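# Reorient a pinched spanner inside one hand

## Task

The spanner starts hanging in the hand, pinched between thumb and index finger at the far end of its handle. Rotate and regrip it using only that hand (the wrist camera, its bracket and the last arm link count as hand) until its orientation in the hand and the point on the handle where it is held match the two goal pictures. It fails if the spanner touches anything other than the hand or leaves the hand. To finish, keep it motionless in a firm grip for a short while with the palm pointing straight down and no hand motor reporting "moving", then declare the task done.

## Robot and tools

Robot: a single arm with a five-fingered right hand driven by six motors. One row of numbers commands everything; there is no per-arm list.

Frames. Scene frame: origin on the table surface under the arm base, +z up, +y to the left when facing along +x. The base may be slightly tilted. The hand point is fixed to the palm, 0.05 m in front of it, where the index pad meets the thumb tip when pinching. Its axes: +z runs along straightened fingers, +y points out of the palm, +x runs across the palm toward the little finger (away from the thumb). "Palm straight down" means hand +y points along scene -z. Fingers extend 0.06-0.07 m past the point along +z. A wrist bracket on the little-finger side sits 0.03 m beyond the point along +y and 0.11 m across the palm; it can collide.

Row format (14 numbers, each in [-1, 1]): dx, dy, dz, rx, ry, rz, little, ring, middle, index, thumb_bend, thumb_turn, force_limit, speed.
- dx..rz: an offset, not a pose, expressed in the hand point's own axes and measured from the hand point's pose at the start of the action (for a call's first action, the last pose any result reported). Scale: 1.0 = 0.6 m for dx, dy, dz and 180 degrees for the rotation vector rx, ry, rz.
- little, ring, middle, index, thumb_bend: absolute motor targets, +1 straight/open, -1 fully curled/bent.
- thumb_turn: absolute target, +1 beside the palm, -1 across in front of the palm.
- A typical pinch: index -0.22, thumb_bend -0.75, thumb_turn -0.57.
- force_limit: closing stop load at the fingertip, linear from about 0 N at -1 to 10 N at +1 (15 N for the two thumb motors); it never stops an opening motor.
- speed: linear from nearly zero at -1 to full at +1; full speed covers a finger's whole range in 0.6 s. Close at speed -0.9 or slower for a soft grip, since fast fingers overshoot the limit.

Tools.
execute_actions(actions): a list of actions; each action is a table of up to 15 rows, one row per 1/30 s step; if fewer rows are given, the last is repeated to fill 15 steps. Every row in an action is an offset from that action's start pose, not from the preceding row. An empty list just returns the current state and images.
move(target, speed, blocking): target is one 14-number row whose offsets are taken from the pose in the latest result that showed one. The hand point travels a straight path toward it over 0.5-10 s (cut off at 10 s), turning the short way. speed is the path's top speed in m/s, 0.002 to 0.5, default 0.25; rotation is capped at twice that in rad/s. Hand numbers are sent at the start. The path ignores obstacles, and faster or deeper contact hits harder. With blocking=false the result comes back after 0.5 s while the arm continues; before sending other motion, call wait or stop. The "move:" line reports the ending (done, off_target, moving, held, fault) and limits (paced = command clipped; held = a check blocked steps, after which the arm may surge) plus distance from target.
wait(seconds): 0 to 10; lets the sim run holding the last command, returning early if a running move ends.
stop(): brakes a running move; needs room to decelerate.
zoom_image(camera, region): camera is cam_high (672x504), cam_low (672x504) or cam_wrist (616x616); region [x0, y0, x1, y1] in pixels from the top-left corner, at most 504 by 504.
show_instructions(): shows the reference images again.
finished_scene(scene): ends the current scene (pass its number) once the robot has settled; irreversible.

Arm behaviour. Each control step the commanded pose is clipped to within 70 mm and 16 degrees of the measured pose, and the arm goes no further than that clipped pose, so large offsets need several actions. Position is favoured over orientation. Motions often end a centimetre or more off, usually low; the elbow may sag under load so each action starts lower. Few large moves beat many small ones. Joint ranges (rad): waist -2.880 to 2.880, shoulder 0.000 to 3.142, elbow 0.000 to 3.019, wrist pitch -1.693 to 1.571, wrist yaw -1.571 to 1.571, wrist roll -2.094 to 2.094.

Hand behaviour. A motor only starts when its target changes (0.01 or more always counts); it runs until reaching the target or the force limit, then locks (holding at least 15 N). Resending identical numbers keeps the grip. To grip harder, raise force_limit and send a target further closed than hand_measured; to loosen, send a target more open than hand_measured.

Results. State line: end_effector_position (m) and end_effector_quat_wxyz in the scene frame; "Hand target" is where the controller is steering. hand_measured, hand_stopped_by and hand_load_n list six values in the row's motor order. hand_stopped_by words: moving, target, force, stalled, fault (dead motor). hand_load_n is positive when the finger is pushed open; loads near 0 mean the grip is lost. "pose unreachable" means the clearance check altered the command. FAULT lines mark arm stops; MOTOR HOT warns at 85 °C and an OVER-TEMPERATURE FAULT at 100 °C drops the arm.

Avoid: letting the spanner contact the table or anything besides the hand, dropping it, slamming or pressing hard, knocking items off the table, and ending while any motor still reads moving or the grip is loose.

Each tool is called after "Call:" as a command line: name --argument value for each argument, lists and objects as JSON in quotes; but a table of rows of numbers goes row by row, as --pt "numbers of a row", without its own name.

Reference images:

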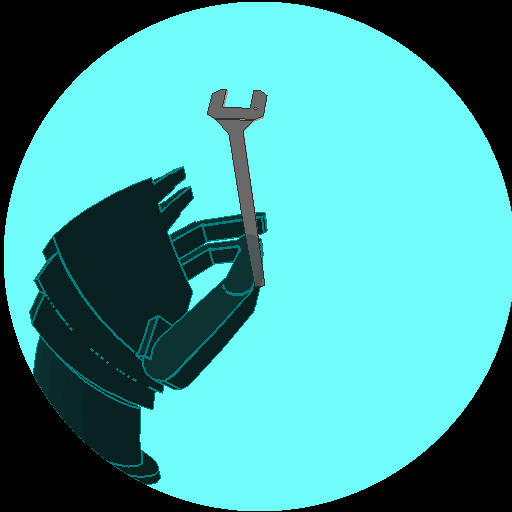

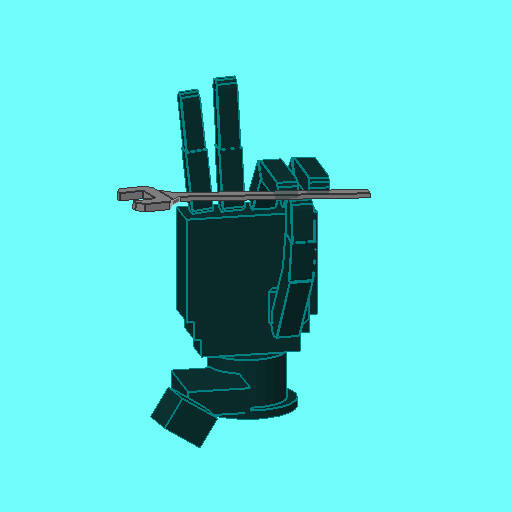

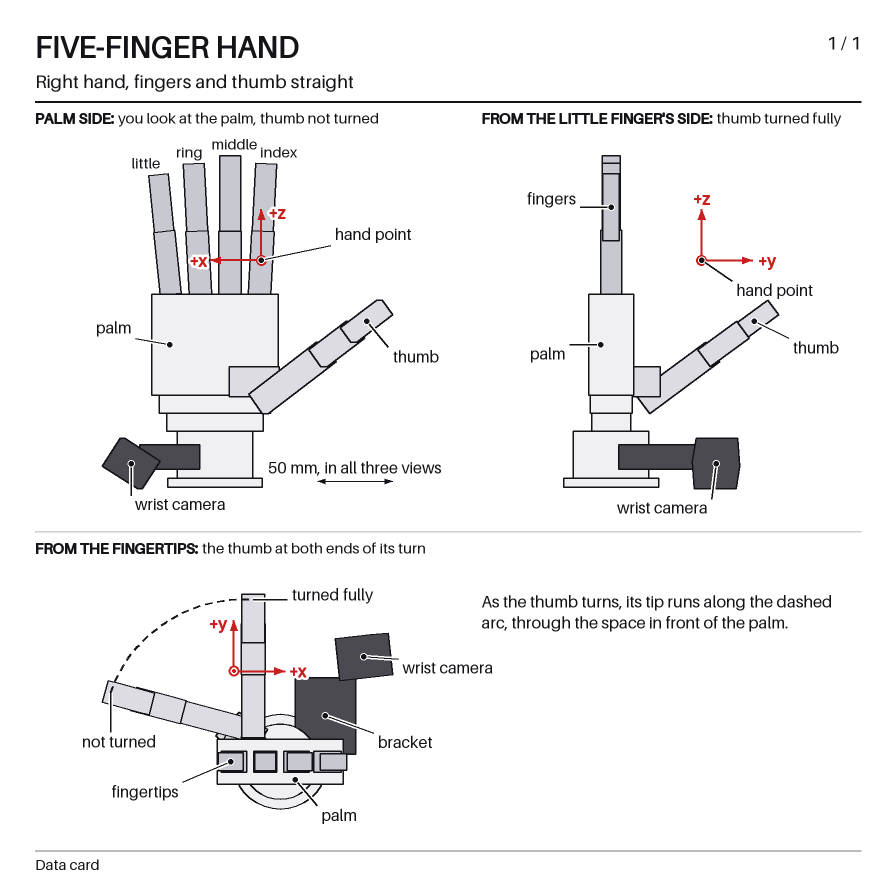

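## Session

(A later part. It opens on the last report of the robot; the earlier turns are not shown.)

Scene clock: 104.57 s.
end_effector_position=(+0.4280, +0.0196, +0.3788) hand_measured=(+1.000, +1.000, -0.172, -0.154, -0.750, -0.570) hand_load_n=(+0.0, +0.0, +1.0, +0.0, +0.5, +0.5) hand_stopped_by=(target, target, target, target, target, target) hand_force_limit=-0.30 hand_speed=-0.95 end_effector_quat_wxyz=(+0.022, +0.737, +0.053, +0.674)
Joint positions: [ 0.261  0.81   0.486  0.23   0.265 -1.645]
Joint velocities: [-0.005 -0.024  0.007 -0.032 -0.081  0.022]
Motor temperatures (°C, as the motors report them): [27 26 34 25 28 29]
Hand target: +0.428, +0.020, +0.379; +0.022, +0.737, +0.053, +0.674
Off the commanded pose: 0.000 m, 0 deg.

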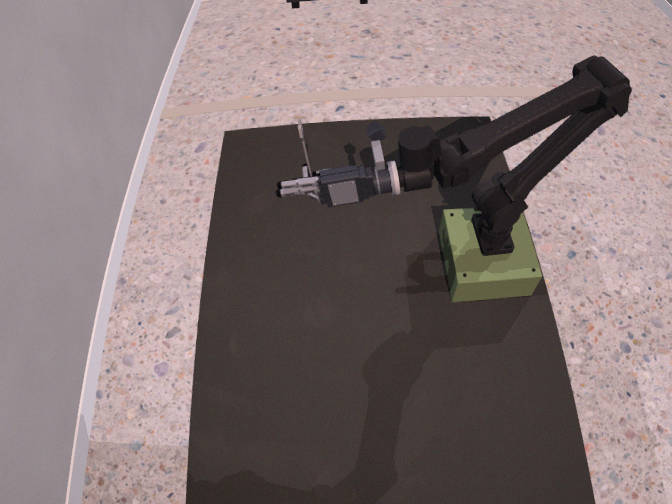

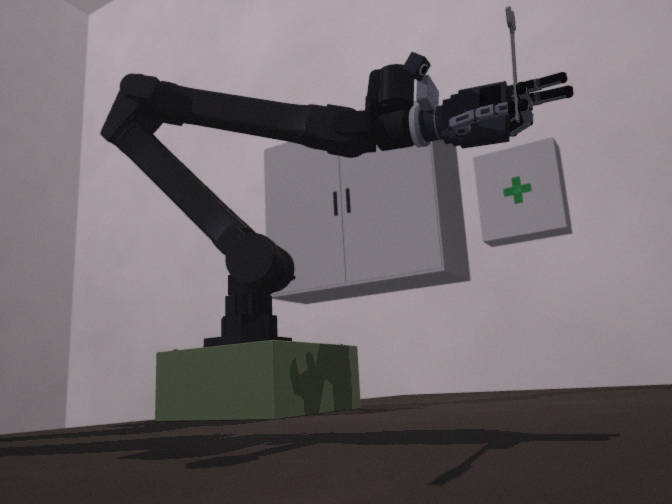

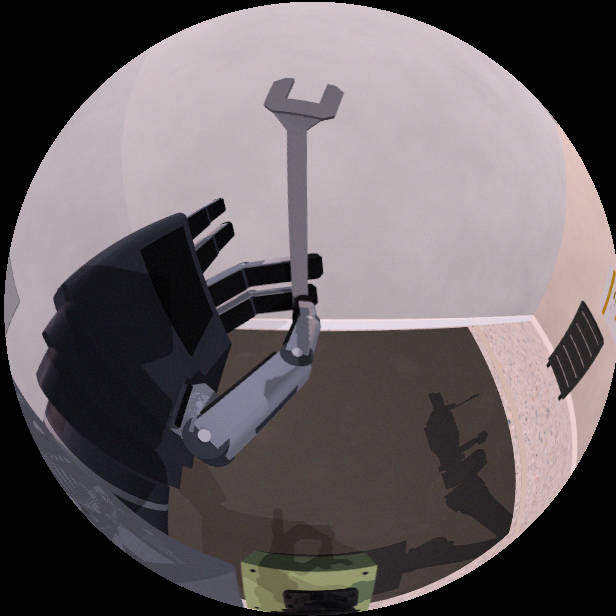

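Call:
execute_actions --actions '[[[0,0,0,0,0,0,1,1,-0.16,-0.154,-0.75,-0.57,-0.3,-0.9],[0,0,0,0,0,0,1,1,-0.16,-0.154,-0.75,-0.57,-0.3,-0.9],[0,0,0,0,0,0,1,1,-0.16,-0.154,-0.75,-0.57,-0.3,-0.9],[0,0,0,0,0,0,1,1,-0.16,-0.154,-0.75,-0.57,-0.3,-0.9],[0,0,0,0,0,0,1,1,-0.25,-0.25,-0.75,-0.57,-0.3,-0.8]]]'

Scene clock: 109.10 s.
end_effector_position=(+0.4280, +0.0196, +0.3788) hand_measured=(+1.000, +1.000, -0.192, -0.162, -0.748, -0.570) hand_load_n=(+0.0, +0.0, +4.0, +4.0, +2.0, +1.5) hand_stopped_by=(target, target, force, force, target, target) hand_force_limit=-0.30 hand_speed=-0.80 end_effector_quat_wxyz=(+0.022, +0.737, +0.053, +0.674)
Joint positions: [ 0.261  0.81   0.486  0.23   0.265 -1.645]
Joint velocities: [-0.015 -0.005  0.002 -0.002  0.037 -0.022]
Motor temperatures (°C, as the motors report them): [27 26 34 25 28 29]
Hand target: +0.428, +0.020, +0.379; +0.022, +0.737, +0.053, +0.674
Off the commanded pose: 0.000 m, 0 deg.

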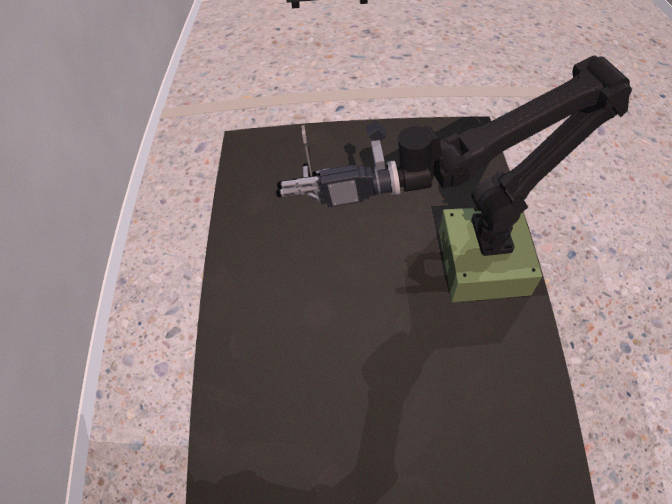

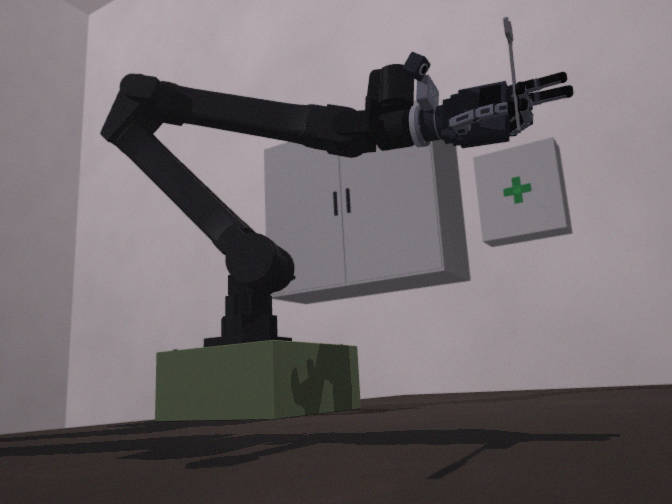

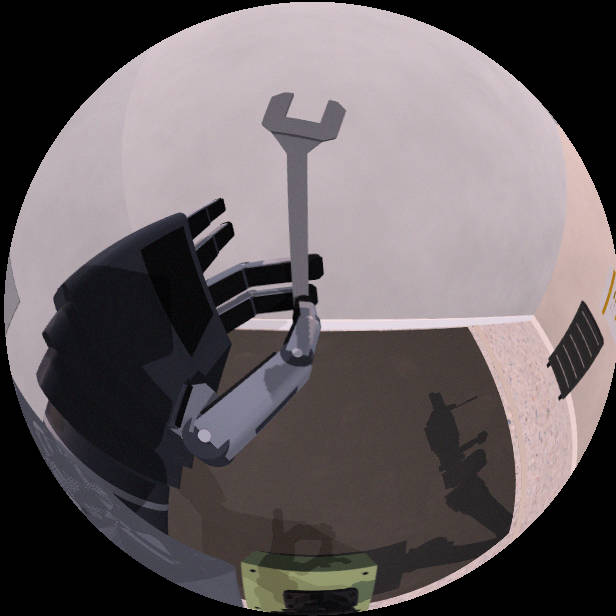

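Call:
execute_actions --actions '[[[0,0,0,0,0,0,1,1,-0.178,-0.152,-0.75,-0.57,-0.3,-0.95]],[[0,0,0,0,0,0,1,1,-0.164,-0.152,-0.75,-0.57,-0.3,-0.9],[0,0,0,0,0,0,1,1,-0.164,-0.152,-0.75,-0.57,-0.3,-0.9],[0,0,0,0,0,0,1,1,-0.164,-0.152,-0.75,-0.57,-0.3,-0.9],[0,0,0,0,0,0,1,1,-0.164,-0.152,-0.75,-0.57,-0.3,-0.9],[0,0,0,0,0,0,1,1,-0.25,-0.25,-0.75,-0.57,-0.3,-0.8]]]'

Scene clock: 115.20 s.
end_effector_position=(+0.4280, +0.0196, +0.3788) hand_measured=(+1.000, +1.000, -0.198, -0.160, -0.748, -0.570) hand_load_n=(+0.0, +0.0, +4.5, +4.5, +2.0, +1.5) hand_stopped_by=(target, target, force, force, target, target) hand_force_limit=-0.30 hand_speed=-0.80 end_effector_quat_wxyz=(+0.022, +0.737, +0.053, +0.674)
Joint positions: [ 0.261  0.81   0.486  0.23   0.265 -1.645]
Joint velocities: [-0.005 -0.005 -0.012 -0.002  0.022 -0.037]
Motor temperatures (°C, as the motors report them): [27 26 34 25 28 29]
Hand target: +0.428, +0.020, +0.379; +0.022, +0.737, +0.053, +0.674
Off the commanded pose: 0.000 m, 0 deg.

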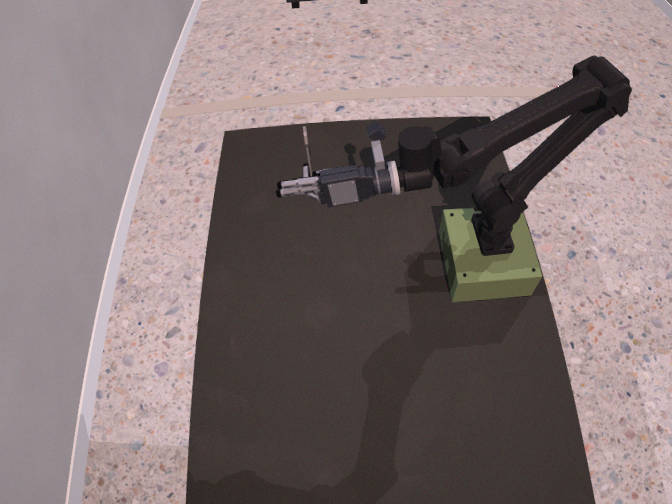

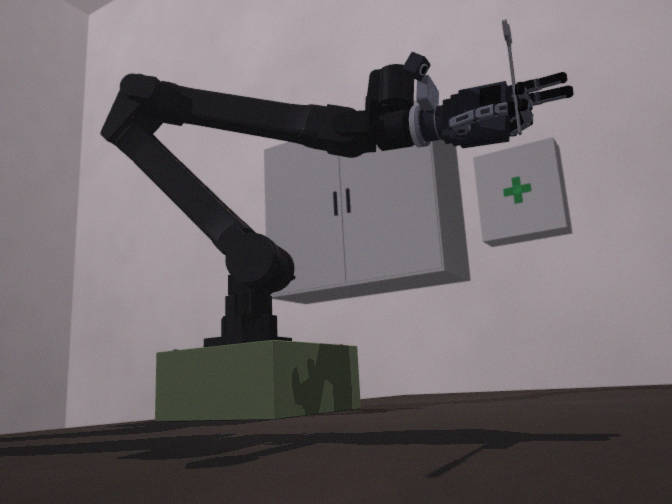

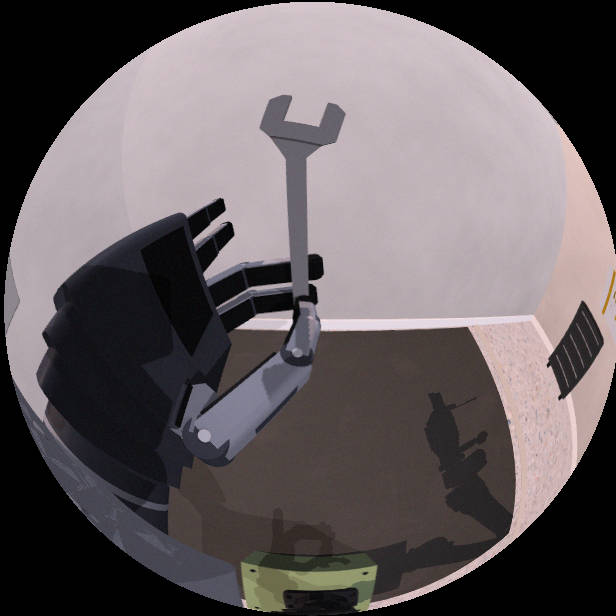

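Call:
execute_actions --actions '[[[0,0,0,0,0,-0.06,1,1,-0.25,-0.25,-0.75,-0.57,-0.3,-0.8]],[[0,0,0,0,0,0,1,1,-0.18,-0.15,-0.75,-0.57,-0.3,-0.95]],[[0,0,0,0,0,0,1,1,-0.16,-0.15,-0.75,-0.57,-0.3,-0.9],[0,0,0,0,0,0,1,1,-0.16,-0.15,-0.75,-0.57,-0.3,-0.9],[0,0,0,0,0,0,1,1,-0.16,-0.15,-0.75,-0.57,-0.3,-0.9],[0,0,0,0,0,0,1,1,-0.16,-0.15,-0.75,-0.57,-0.3,-0.9],[0,0,0,0,0,0,1,1,-0.25,-0.25,-0.75,-0.57,-0.3,-0.8]]]'

Scene clock: 124.30 s.
end_effector_position=(+0.4271, +0.0170, +0.3793) hand_measured=(+1.000, +1.000, -0.200, -0.158, -0.748, -0.570) hand_load_n=(+0.0, +0.0, +4.5, +4.5, +3.0, +1.5) hand_stopped_by=(target, target, force, force, target, target) hand_force_limit=-0.30 hand_speed=-0.80 end_effector_quat_wxyz=(+0.079, +0.732, +0.112, +0.667)
Joint positions: [ 0.268  0.818  0.466  0.249  0.278 -1.808]
Joint velocities: [-0.005 -0.005  0.002  0.007 -0.022 -0.066]
Motor temperatures (°C, as the motors report them): [27 26 35 25 28 29]
Hand target: +0.427, +0.017, +0.379; +0.079, +0.732, +0.112, +0.667
Off the commanded pose: 0.000 m, 0 deg.

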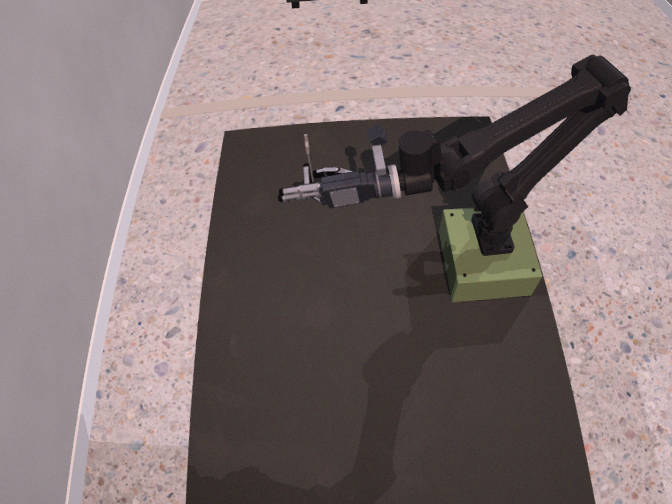

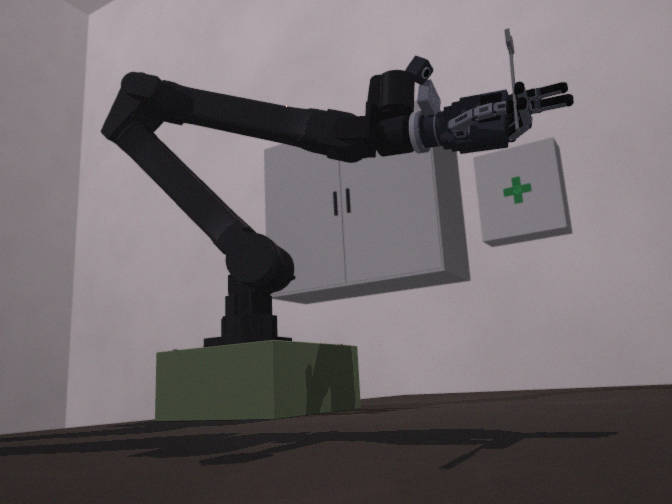

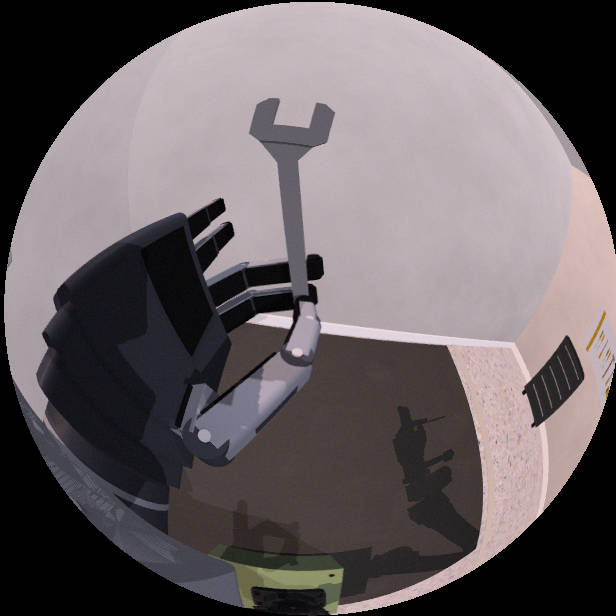

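Call:
execute_actions --actions '[[[0,0,0,0,0,0.05,1,1,-0.25,-0.25,-0.75,-0.57,-0.3,-0.8]],[[0,0,0,0,0,0,1,1,-0.18,-0.148,-0.75,-0.57,-0.3,-0.95]],[[0,0,0,0,0,0,1,1,-0.155,-0.148,-0.75,-0.57,-0.3,-0.9],[0,0,0,0,0,0,1,1,-0.155,-0.148,-0.75,-0.57,-0.3,-0.9],[0,0,0,0,0,0,1,1,-0.155,-0.148,-0.75,-0.57,-0.3,-0.9],[0,0,0,0,0,0,1,1,-0.155,-0.148,-0.75,-0.57,-0.3,-0.9],[0,0,0,0,0,0,1,1,-0.155,-0.148,-0.75,-0.57,-0.3,-0.9],[0,0,0,0,0,0,1,1,-0.175,-0.25,-0.75,-0.57,-0.3,-0.8]]]'

Call:
zoom_image --camera "cam_low" --region '[400,0,620,200]'

Scene clock: 137.40 s.
end_effector_position=(+0.4253, +0.0192, +0.3639) hand_measured=(+1.000, +1.000, -0.174, -0.168, -0.750, -0.570) hand_load_n=(+0.0, +0.0, +1.5, +3.5, +0.5, +0.0) hand_stopped_by=(target, target, target, force, target, target) hand_force_limit=-0.30 hand_speed=-0.80 end_effector_quat_wxyz=(+0.033, +0.747, +0.066, +0.661)
Joint positions: [ 0.264  0.818  0.466  0.223  0.267 -1.669]
Joint velocities: [-0.005  0.024  0.007 -0.012 -0.022  0.037]
Motor temperatures (°C, as the motors report them): [27 26 35 25 28 29]
Hand target: +0.425, +0.019, +0.364; +0.033, +0.747, +0.066, +0.661
Off the commanded pose: 0.000 m, 0 deg.

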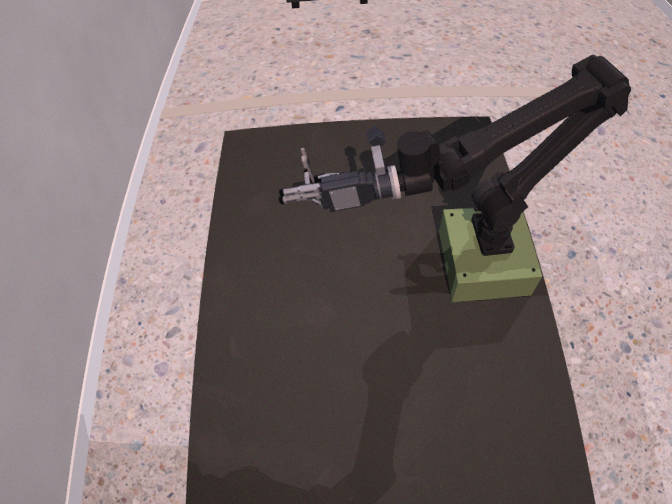

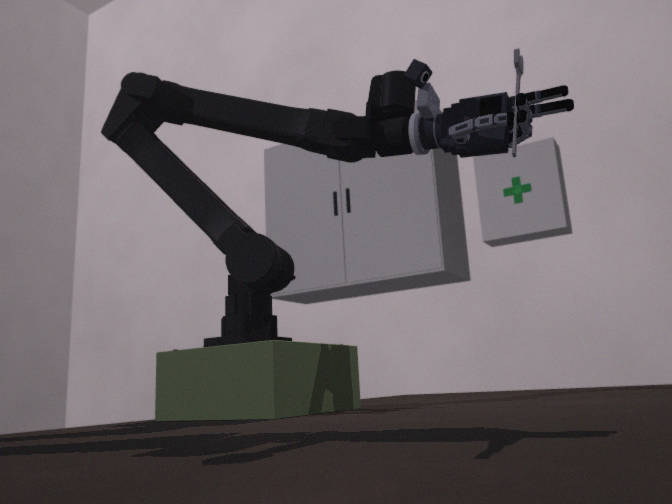

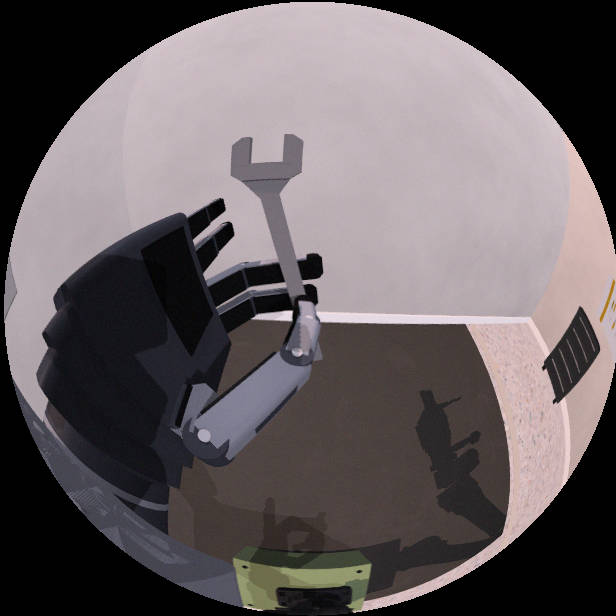

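Region (400, 0, 620, 200) of cam_low's 672x504 image, scaled by 2.291, with more detail than that image has; it fills the top 458 rows of this view, and the rest is white.

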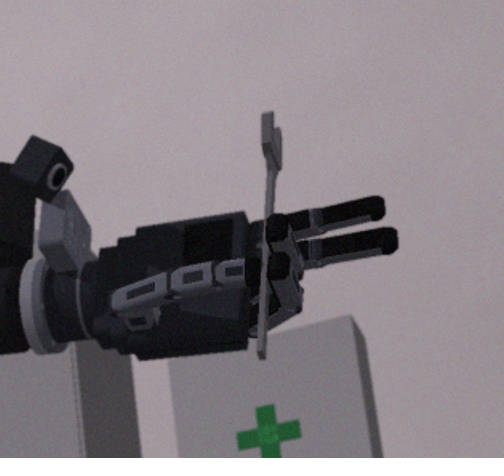

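Call:
execute_actions --actions '[[[0,0,0,0,0,0,1,1,-0.3,-0.3,-0.75,-0.57,0.8,-0.8]],[[0,0,0,0,0,0,1,1,-0.3,-0.3,-0.75,-0.57,0.8,-0.8]]]'

Call:
move --target '[0,0,0,0,0,0.53,1,1,-0.3,-0.3,-0.75,-0.57,0.8,-0.8]' --speed 0.4

Call:
move --target '[0,-0.05,0,0,0,0.5,1,1,-0.3,-0.3,-0.75,-0.57,0.8,-0.8]' --speed 0.4

Scene clock: 150.93 s.
end_effector_position=(+0.4253, +0.0192, +0.3639) hand_measured=(+1.000, +1.000, -0.214, -0.186, -0.748, -0.570) hand_load_n=(+0.0, +0.0, +8.5, +12.0, +2.5, +1.0) hand_stopped_by=(target, target, force, force, target, target) hand_force_limit=0.80 hand_speed=-0.80 end_effector_quat_wxyz=(+0.033, +0.747, +0.066, +0.661)
Joint positions: [ 0.264  0.818  0.466  0.223  0.267 -1.669]
Joint velocities: [-0.005  0.005  0.017 -0.002  0.007 -0.066]
Motor temperatures (°C, as the motors report them): [27 26 35 25 28 29]
Hand target: +0.425, +0.019, +0.364; +0.033, +0.747, +0.066, +0.661
Off the commanded pose: 0.000 m, 0 deg.

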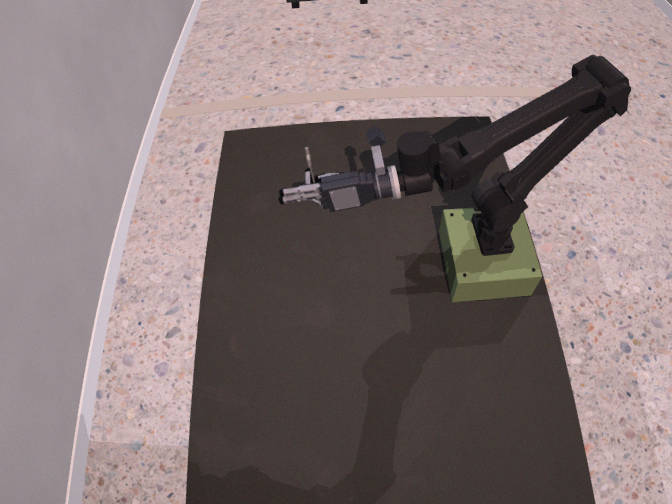

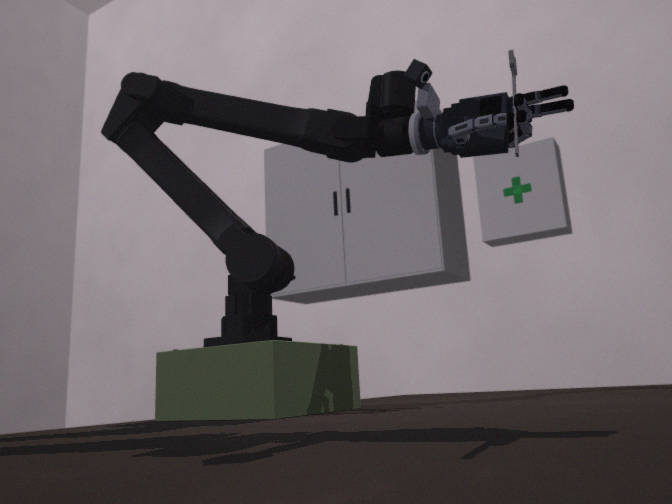

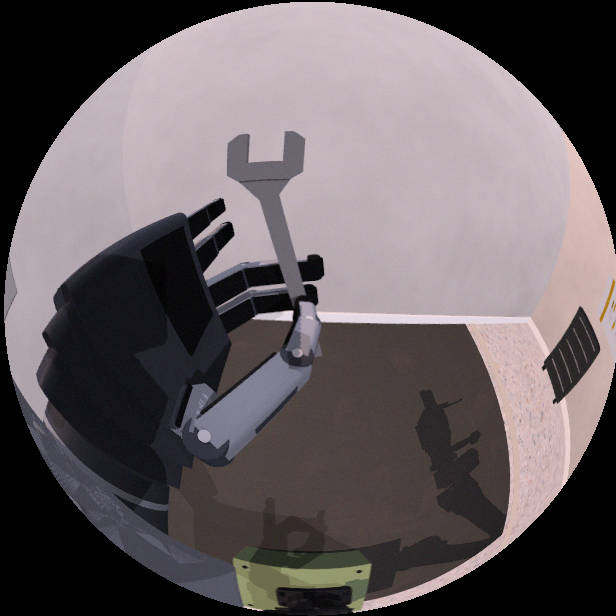

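Scene clock: 153.70 s.
end_effector_position=(+0.4147, +0.0208, +0.3291) hand_measured=(+1.000, +1.000, -0.214, -0.186, -0.748, -0.570) hand_load_n=(+0.0, +0.0, +9.0, +12.0, +2.5, +1.0) hand_stopped_by=(target, target, force, force, target, target) hand_force_limit=0.80 hand_speed=-0.80 end_effector_quat_wxyz=(-0.450, +0.569, -0.517, +0.454)
Joint positions: [-0.112  0.766  0.497  0.084 -0.111 -0.068]
Joint velocities: [-0.005 -0.005 -0.017  0.007 -0.066  0.022]
Motor temperatures (°C, as the motors report them): [27 26 36 25 28 29]
Hand target: +0.425, +0.019, +0.363; -0.467, +0.552, -0.508, +0.469
Off the commanded pose: 0.036 m, 3 deg.
move: off_target

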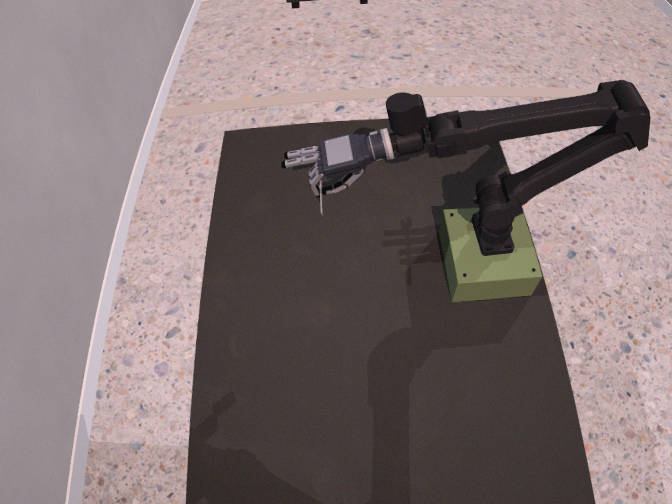

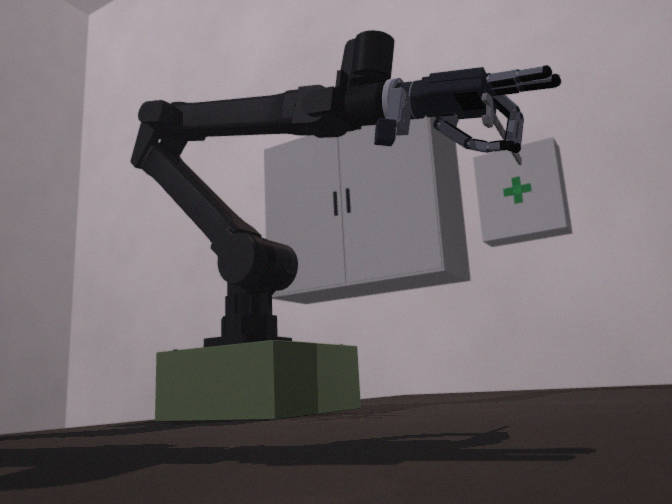

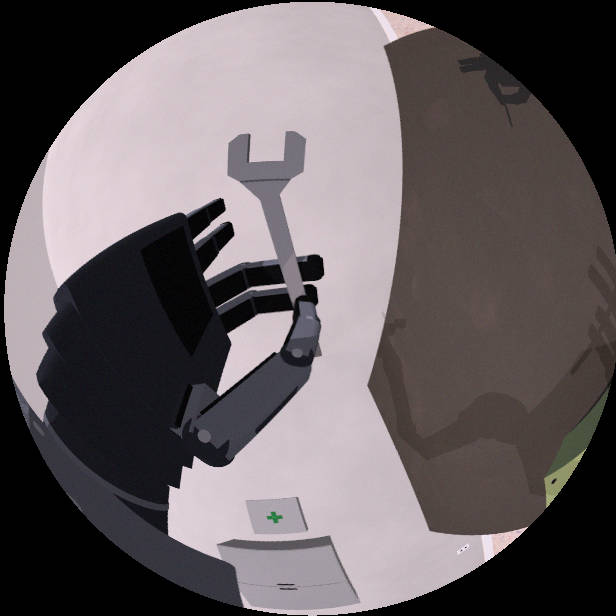

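Scene clock: 156.33 s.
end_effector_position=(+0.4200, +0.0208, +0.3603) hand_measured=(+1.000, +1.000, -0.214, -0.186, -0.748, -0.570) hand_load_n=(+0.0, +0.0, +9.0, +12.0, +2.5, +0.5) hand_stopped_by=(target, target, force, force, target, target) hand_force_limit=0.80 hand_speed=-0.80 end_effector_quat_wxyz=(+0.637, -0.042, +0.769, -0.010)
Joint positions: [-0.261  0.834  0.373  0.267 -0.251  1.456]
Joint velocities: [-0.015 -0.024 -0.012  0.017  0.037  0.022]
Motor temperatures (°C, as the motors report them): [27 26 36 25 28 29]
Hand target: +0.420, +0.023, +0.358; +0.639, -0.037, +0.768, -0.002
Off the commanded pose: 0.002 m, 1 deg.
move: done

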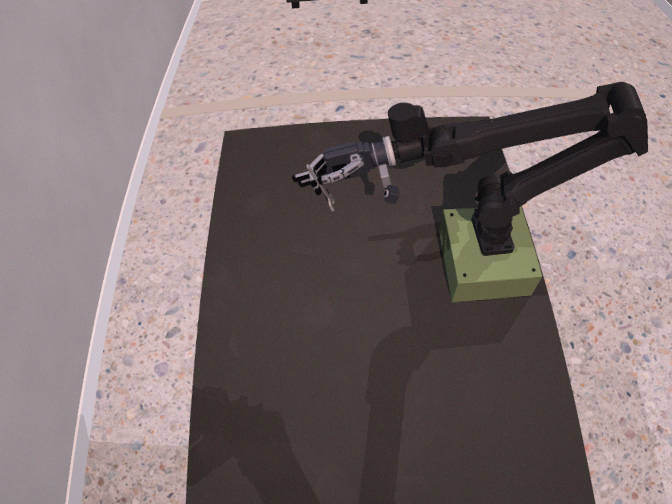

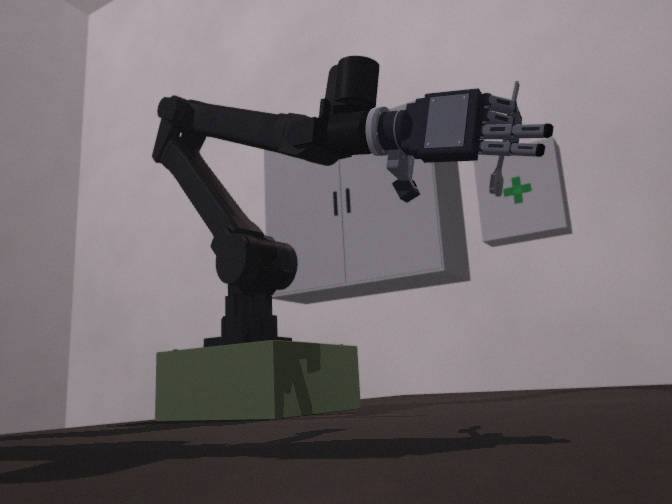

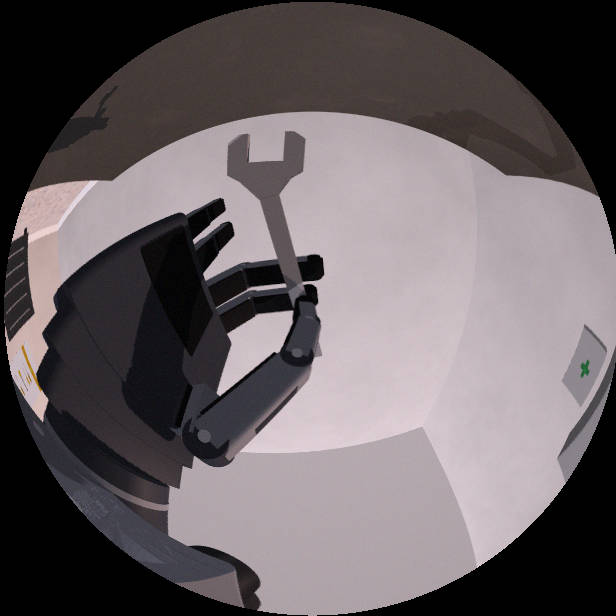

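Call:
execute_actions --actions '[[[0,0,0,0,0,0,1,1,-0.1,-0.172,-0.75,-0.57,-0.3,-0.9]],[[0,0,0,0,0,0,1,1,-0.1,-0.172,-0.75,-0.57,-0.3,-0.9]],[[0,0,0,0,0,0,1,1,-0.1,-0.162,-0.75,-0.57,-0.3,-0.95]]]'

Scene clock: 162.33 s.
end_effector_position=(+0.4201, +0.0207, +0.3605) hand_measured=(+1.000, +1.000, -0.100, -0.162, -0.750, -0.570) hand_load_n=(+0.0, +0.0, +0.0, +0.5, +0.0, -0.5) hand_stopped_by=(target, target, target, target, target, target) hand_force_limit=-0.30 hand_speed=-0.95 end_effector_quat_wxyz=(+0.637, -0.041, +0.769, -0.009)
Joint positions: [-0.261  0.834  0.373  0.267 -0.251  1.46 ]
Joint velocities: [-0.005 -0.005  0.007  0.012  0.007 -0.022]
Motor temperatures (°C, as the motors report them): [27 26 35 25 28 29]
Hand target: +0.420, +0.021, +0.360; +0.637, -0.041, +0.769, -0.009
Off the commanded pose: 0.000 m, 0 deg.

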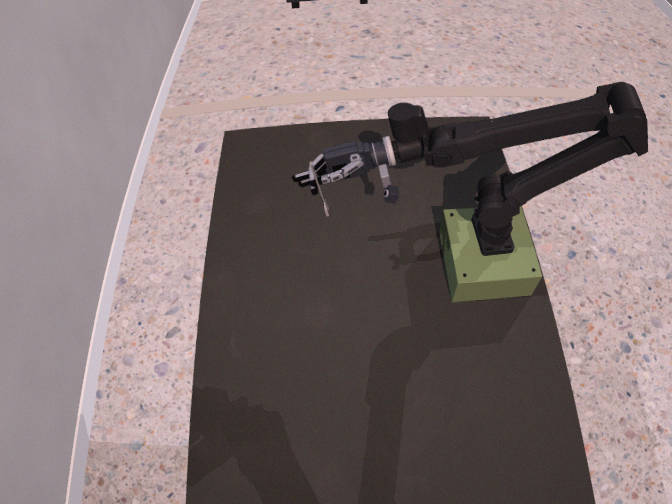

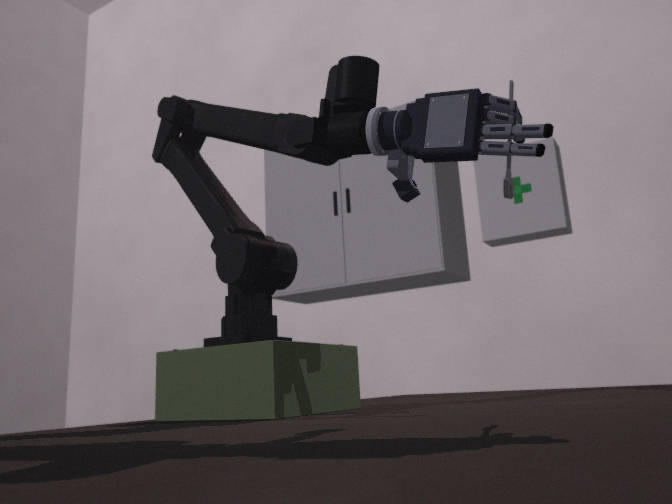

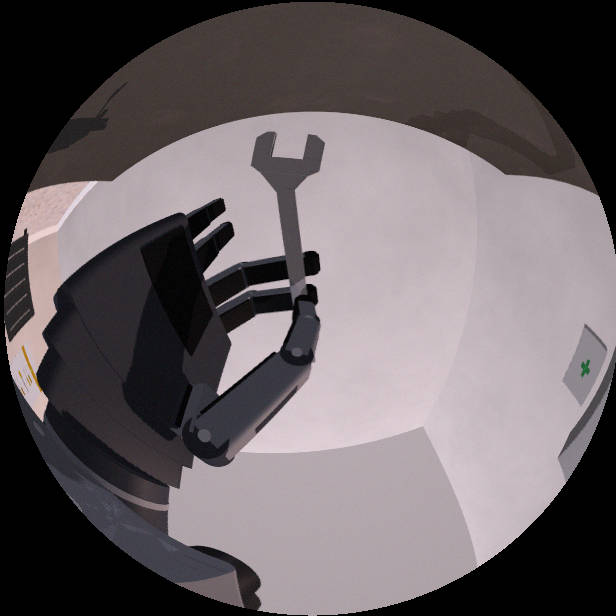

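Call:
execute_actions --actions '[[[0,0,0,0,0,0,1,1,-0.1,-0.152,-0.75,-0.57,-0.2,-0.9],[0,0,0,0,0,0,1,1,-0.1,-0.152,-0.75,-0.57,-0.2,-0.9],[0,0,0,0,0,0,1,1,-0.1,-0.25,-0.75,-0.57,-0.2,-0.7]]]'

Scene clock: 167.37 s.
end_effector_position=(+0.4201, +0.0207, +0.3605) hand_measured=(+1.000, +1.000, -0.100, -0.176, -0.750, -0.570) hand_load_n=(+0.0, +0.0, +0.0, +5.5, +0.5, -0.5) hand_stopped_by=(target, target, target, force, target, target) hand_force_limit=-0.20 hand_speed=-0.70 end_effector_quat_wxyz=(+0.637, -0.041, +0.769, -0.009)
Joint positions: [-0.261  0.834  0.373  0.267 -0.251  1.46 ]
Joint velocities: [-0.005 -0.015 -0.007  0.002 -0.051 -0.007]
Motor temperatures (°C, as the motors report them): [27 26 35 25 28 29]
Hand target: +0.420, +0.021, +0.360; +0.637, -0.041, +0.769, -0.009
Off the commanded pose: 0.000 m, 0 deg.

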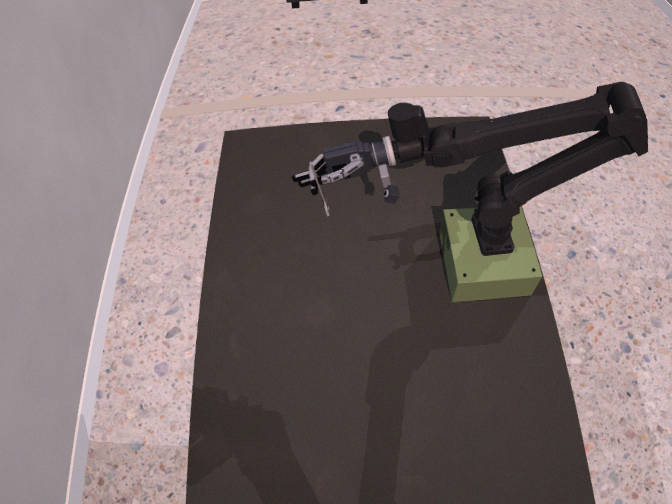

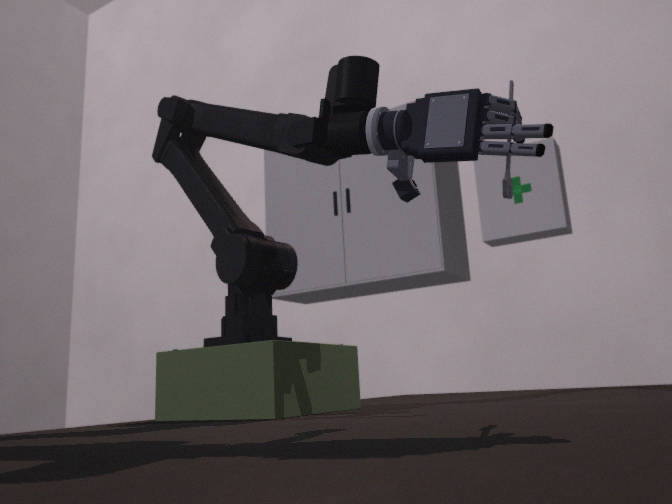

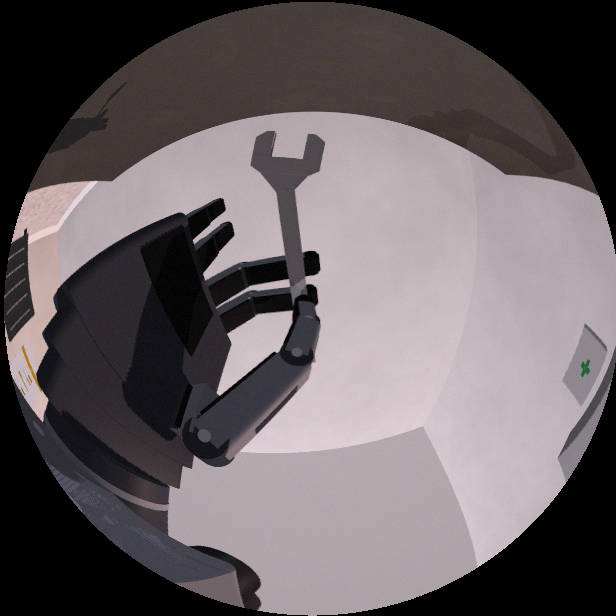

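Call:
execute_actions --actions '[[[0,0,0,0,0,0,1,1,-0.1,-0.164,-0.75,-0.57,-0.2,-0.95]],[[0,0,0,0,0,0,1,1,-0.1,-0.148,-0.75,-0.57,-0.2,-0.9],[0,0,0,0,0,0,1,1,-0.1,-0.148,-0.75,-0.57,-0.2,-0.9],[0,0,0,0,0,0,1,1,-0.1,-0.148,-0.75,-0.57,-0.2,-0.9],[0,0,0,0,0,0,1,1,-0.1,-0.25,-0.75,-0.57,-0.2,-0.7]]]'

Scene clock: 173.80 s.
end_effector_position=(+0.4201, +0.0207, +0.3605) hand_measured=(+1.000, +1.000, -0.100, -0.172, -0.750, -0.570) hand_load_n=(+0.0, +0.0, +0.0, +4.0, +0.5, -0.5) hand_stopped_by=(target, target, target, force, target, target) hand_force_limit=-0.20 hand_speed=-0.70 end_effector_quat_wxyz=(+0.637, -0.041, +0.769, -0.009)
Joint positions: [-0.261  0.834  0.373  0.267 -0.251  1.46 ]
Joint velocities: [-0.015 -0.005  0.002  0.012 -0.095  0.007]
Motor temperatures (°C, as the motors report them): [27 26 35 25 28 29]
Hand target: +0.420, +0.021, +0.360; +0.637, -0.041, +0.769, -0.009
Off the commanded pose: 0.000 m, 0 deg.

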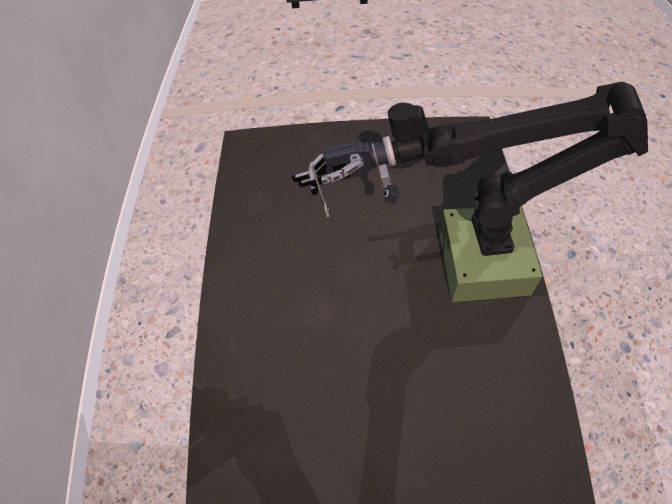

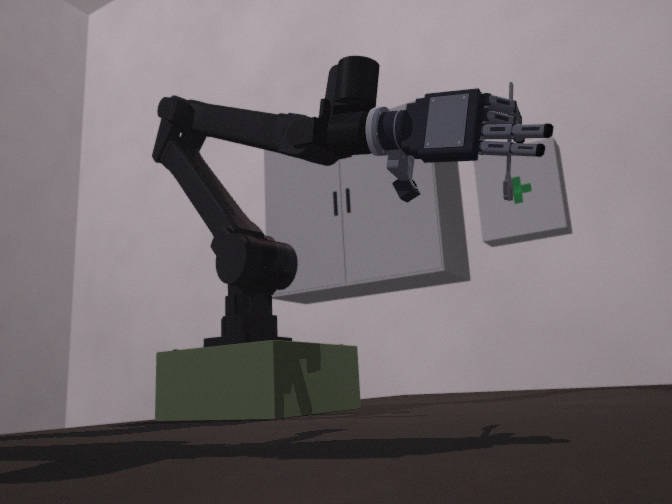

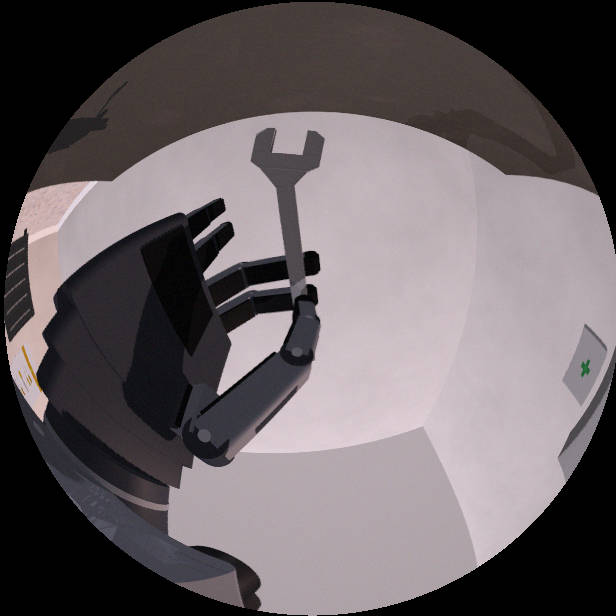

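Moved 3 px. One row longer, repeated twice.

Call:
execute_actions --actions '[[[0,0,0,0,0,0,1,1,-0.1,-0.164,-0.75,-0.57,-0.2,-0.95]],[[0,0,0,0,0,0,1,1,-0.1,-0.145,-0.75,-0.57,-0.2,-0.9],[0,0,0,0,0,0,1,1,-0.1,-0.145,-0.75,-0.57,-0.2,-0.9],[0,0,0,0,0,0,1,1,-0.1,-0.145,-0.75,-0.57,-0.2,-0.9],[0,0,0,0,0,0,1,1,-0.1,-0.145,-0.75,-0.57,-0.2,-0.9],[0,0,0,0,0,0,1,1,-0.1,-0.25,-0.75,-0.57,-0.2,-0.7]]]'

Scene clock: 181.47 s.
end_effector_position=(+0.4201, +0.0207, +0.3604) hand_measured=(+1.000, +1.000, -0.100, -0.182, -0.750, -0.570) hand_load_n=(+0.0, +0.0, +0.0, +8.0, +1.0, -0.5) hand_stopped_by=(target, target, target, force, target, target) hand_force_limit=-0.20 hand_speed=-0.70 end_effector_quat_wxyz=(+0.637, -0.041, +0.769, -0.009)
Joint positions: [-0.261  0.834  0.373  0.267 -0.251  1.459]
Joint velocities: [-0.015 -0.015 -0.002  0.012 -0.007 -0.037]
Motor temperatures (°C, as the motors report them): [27 26 35 25 28 29]
Hand target: +0.420, +0.021, +0.360; +0.637, -0.041, +0.769, -0.009
Off the commanded pose: 0.000 m, 0 deg.

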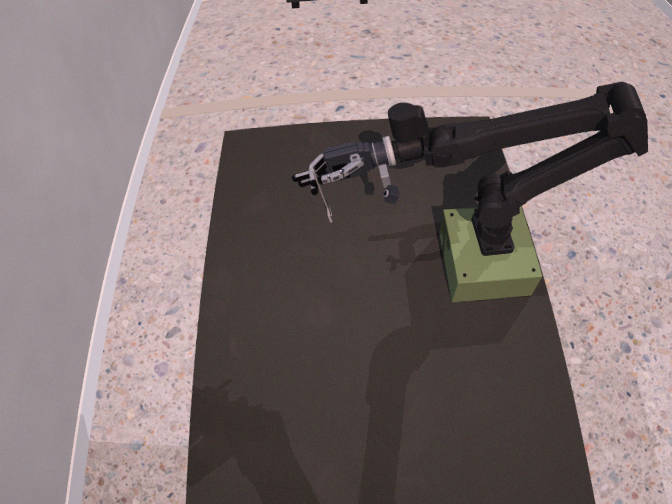

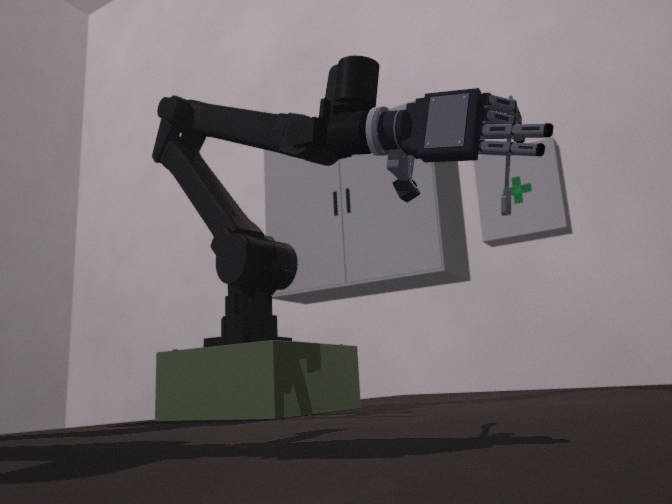

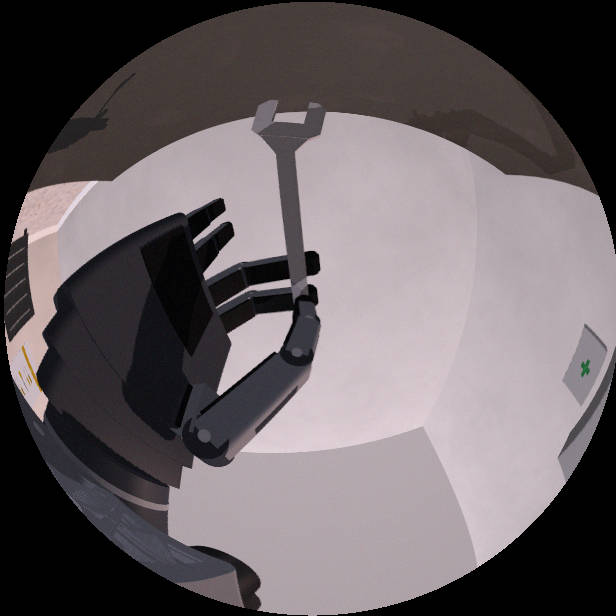

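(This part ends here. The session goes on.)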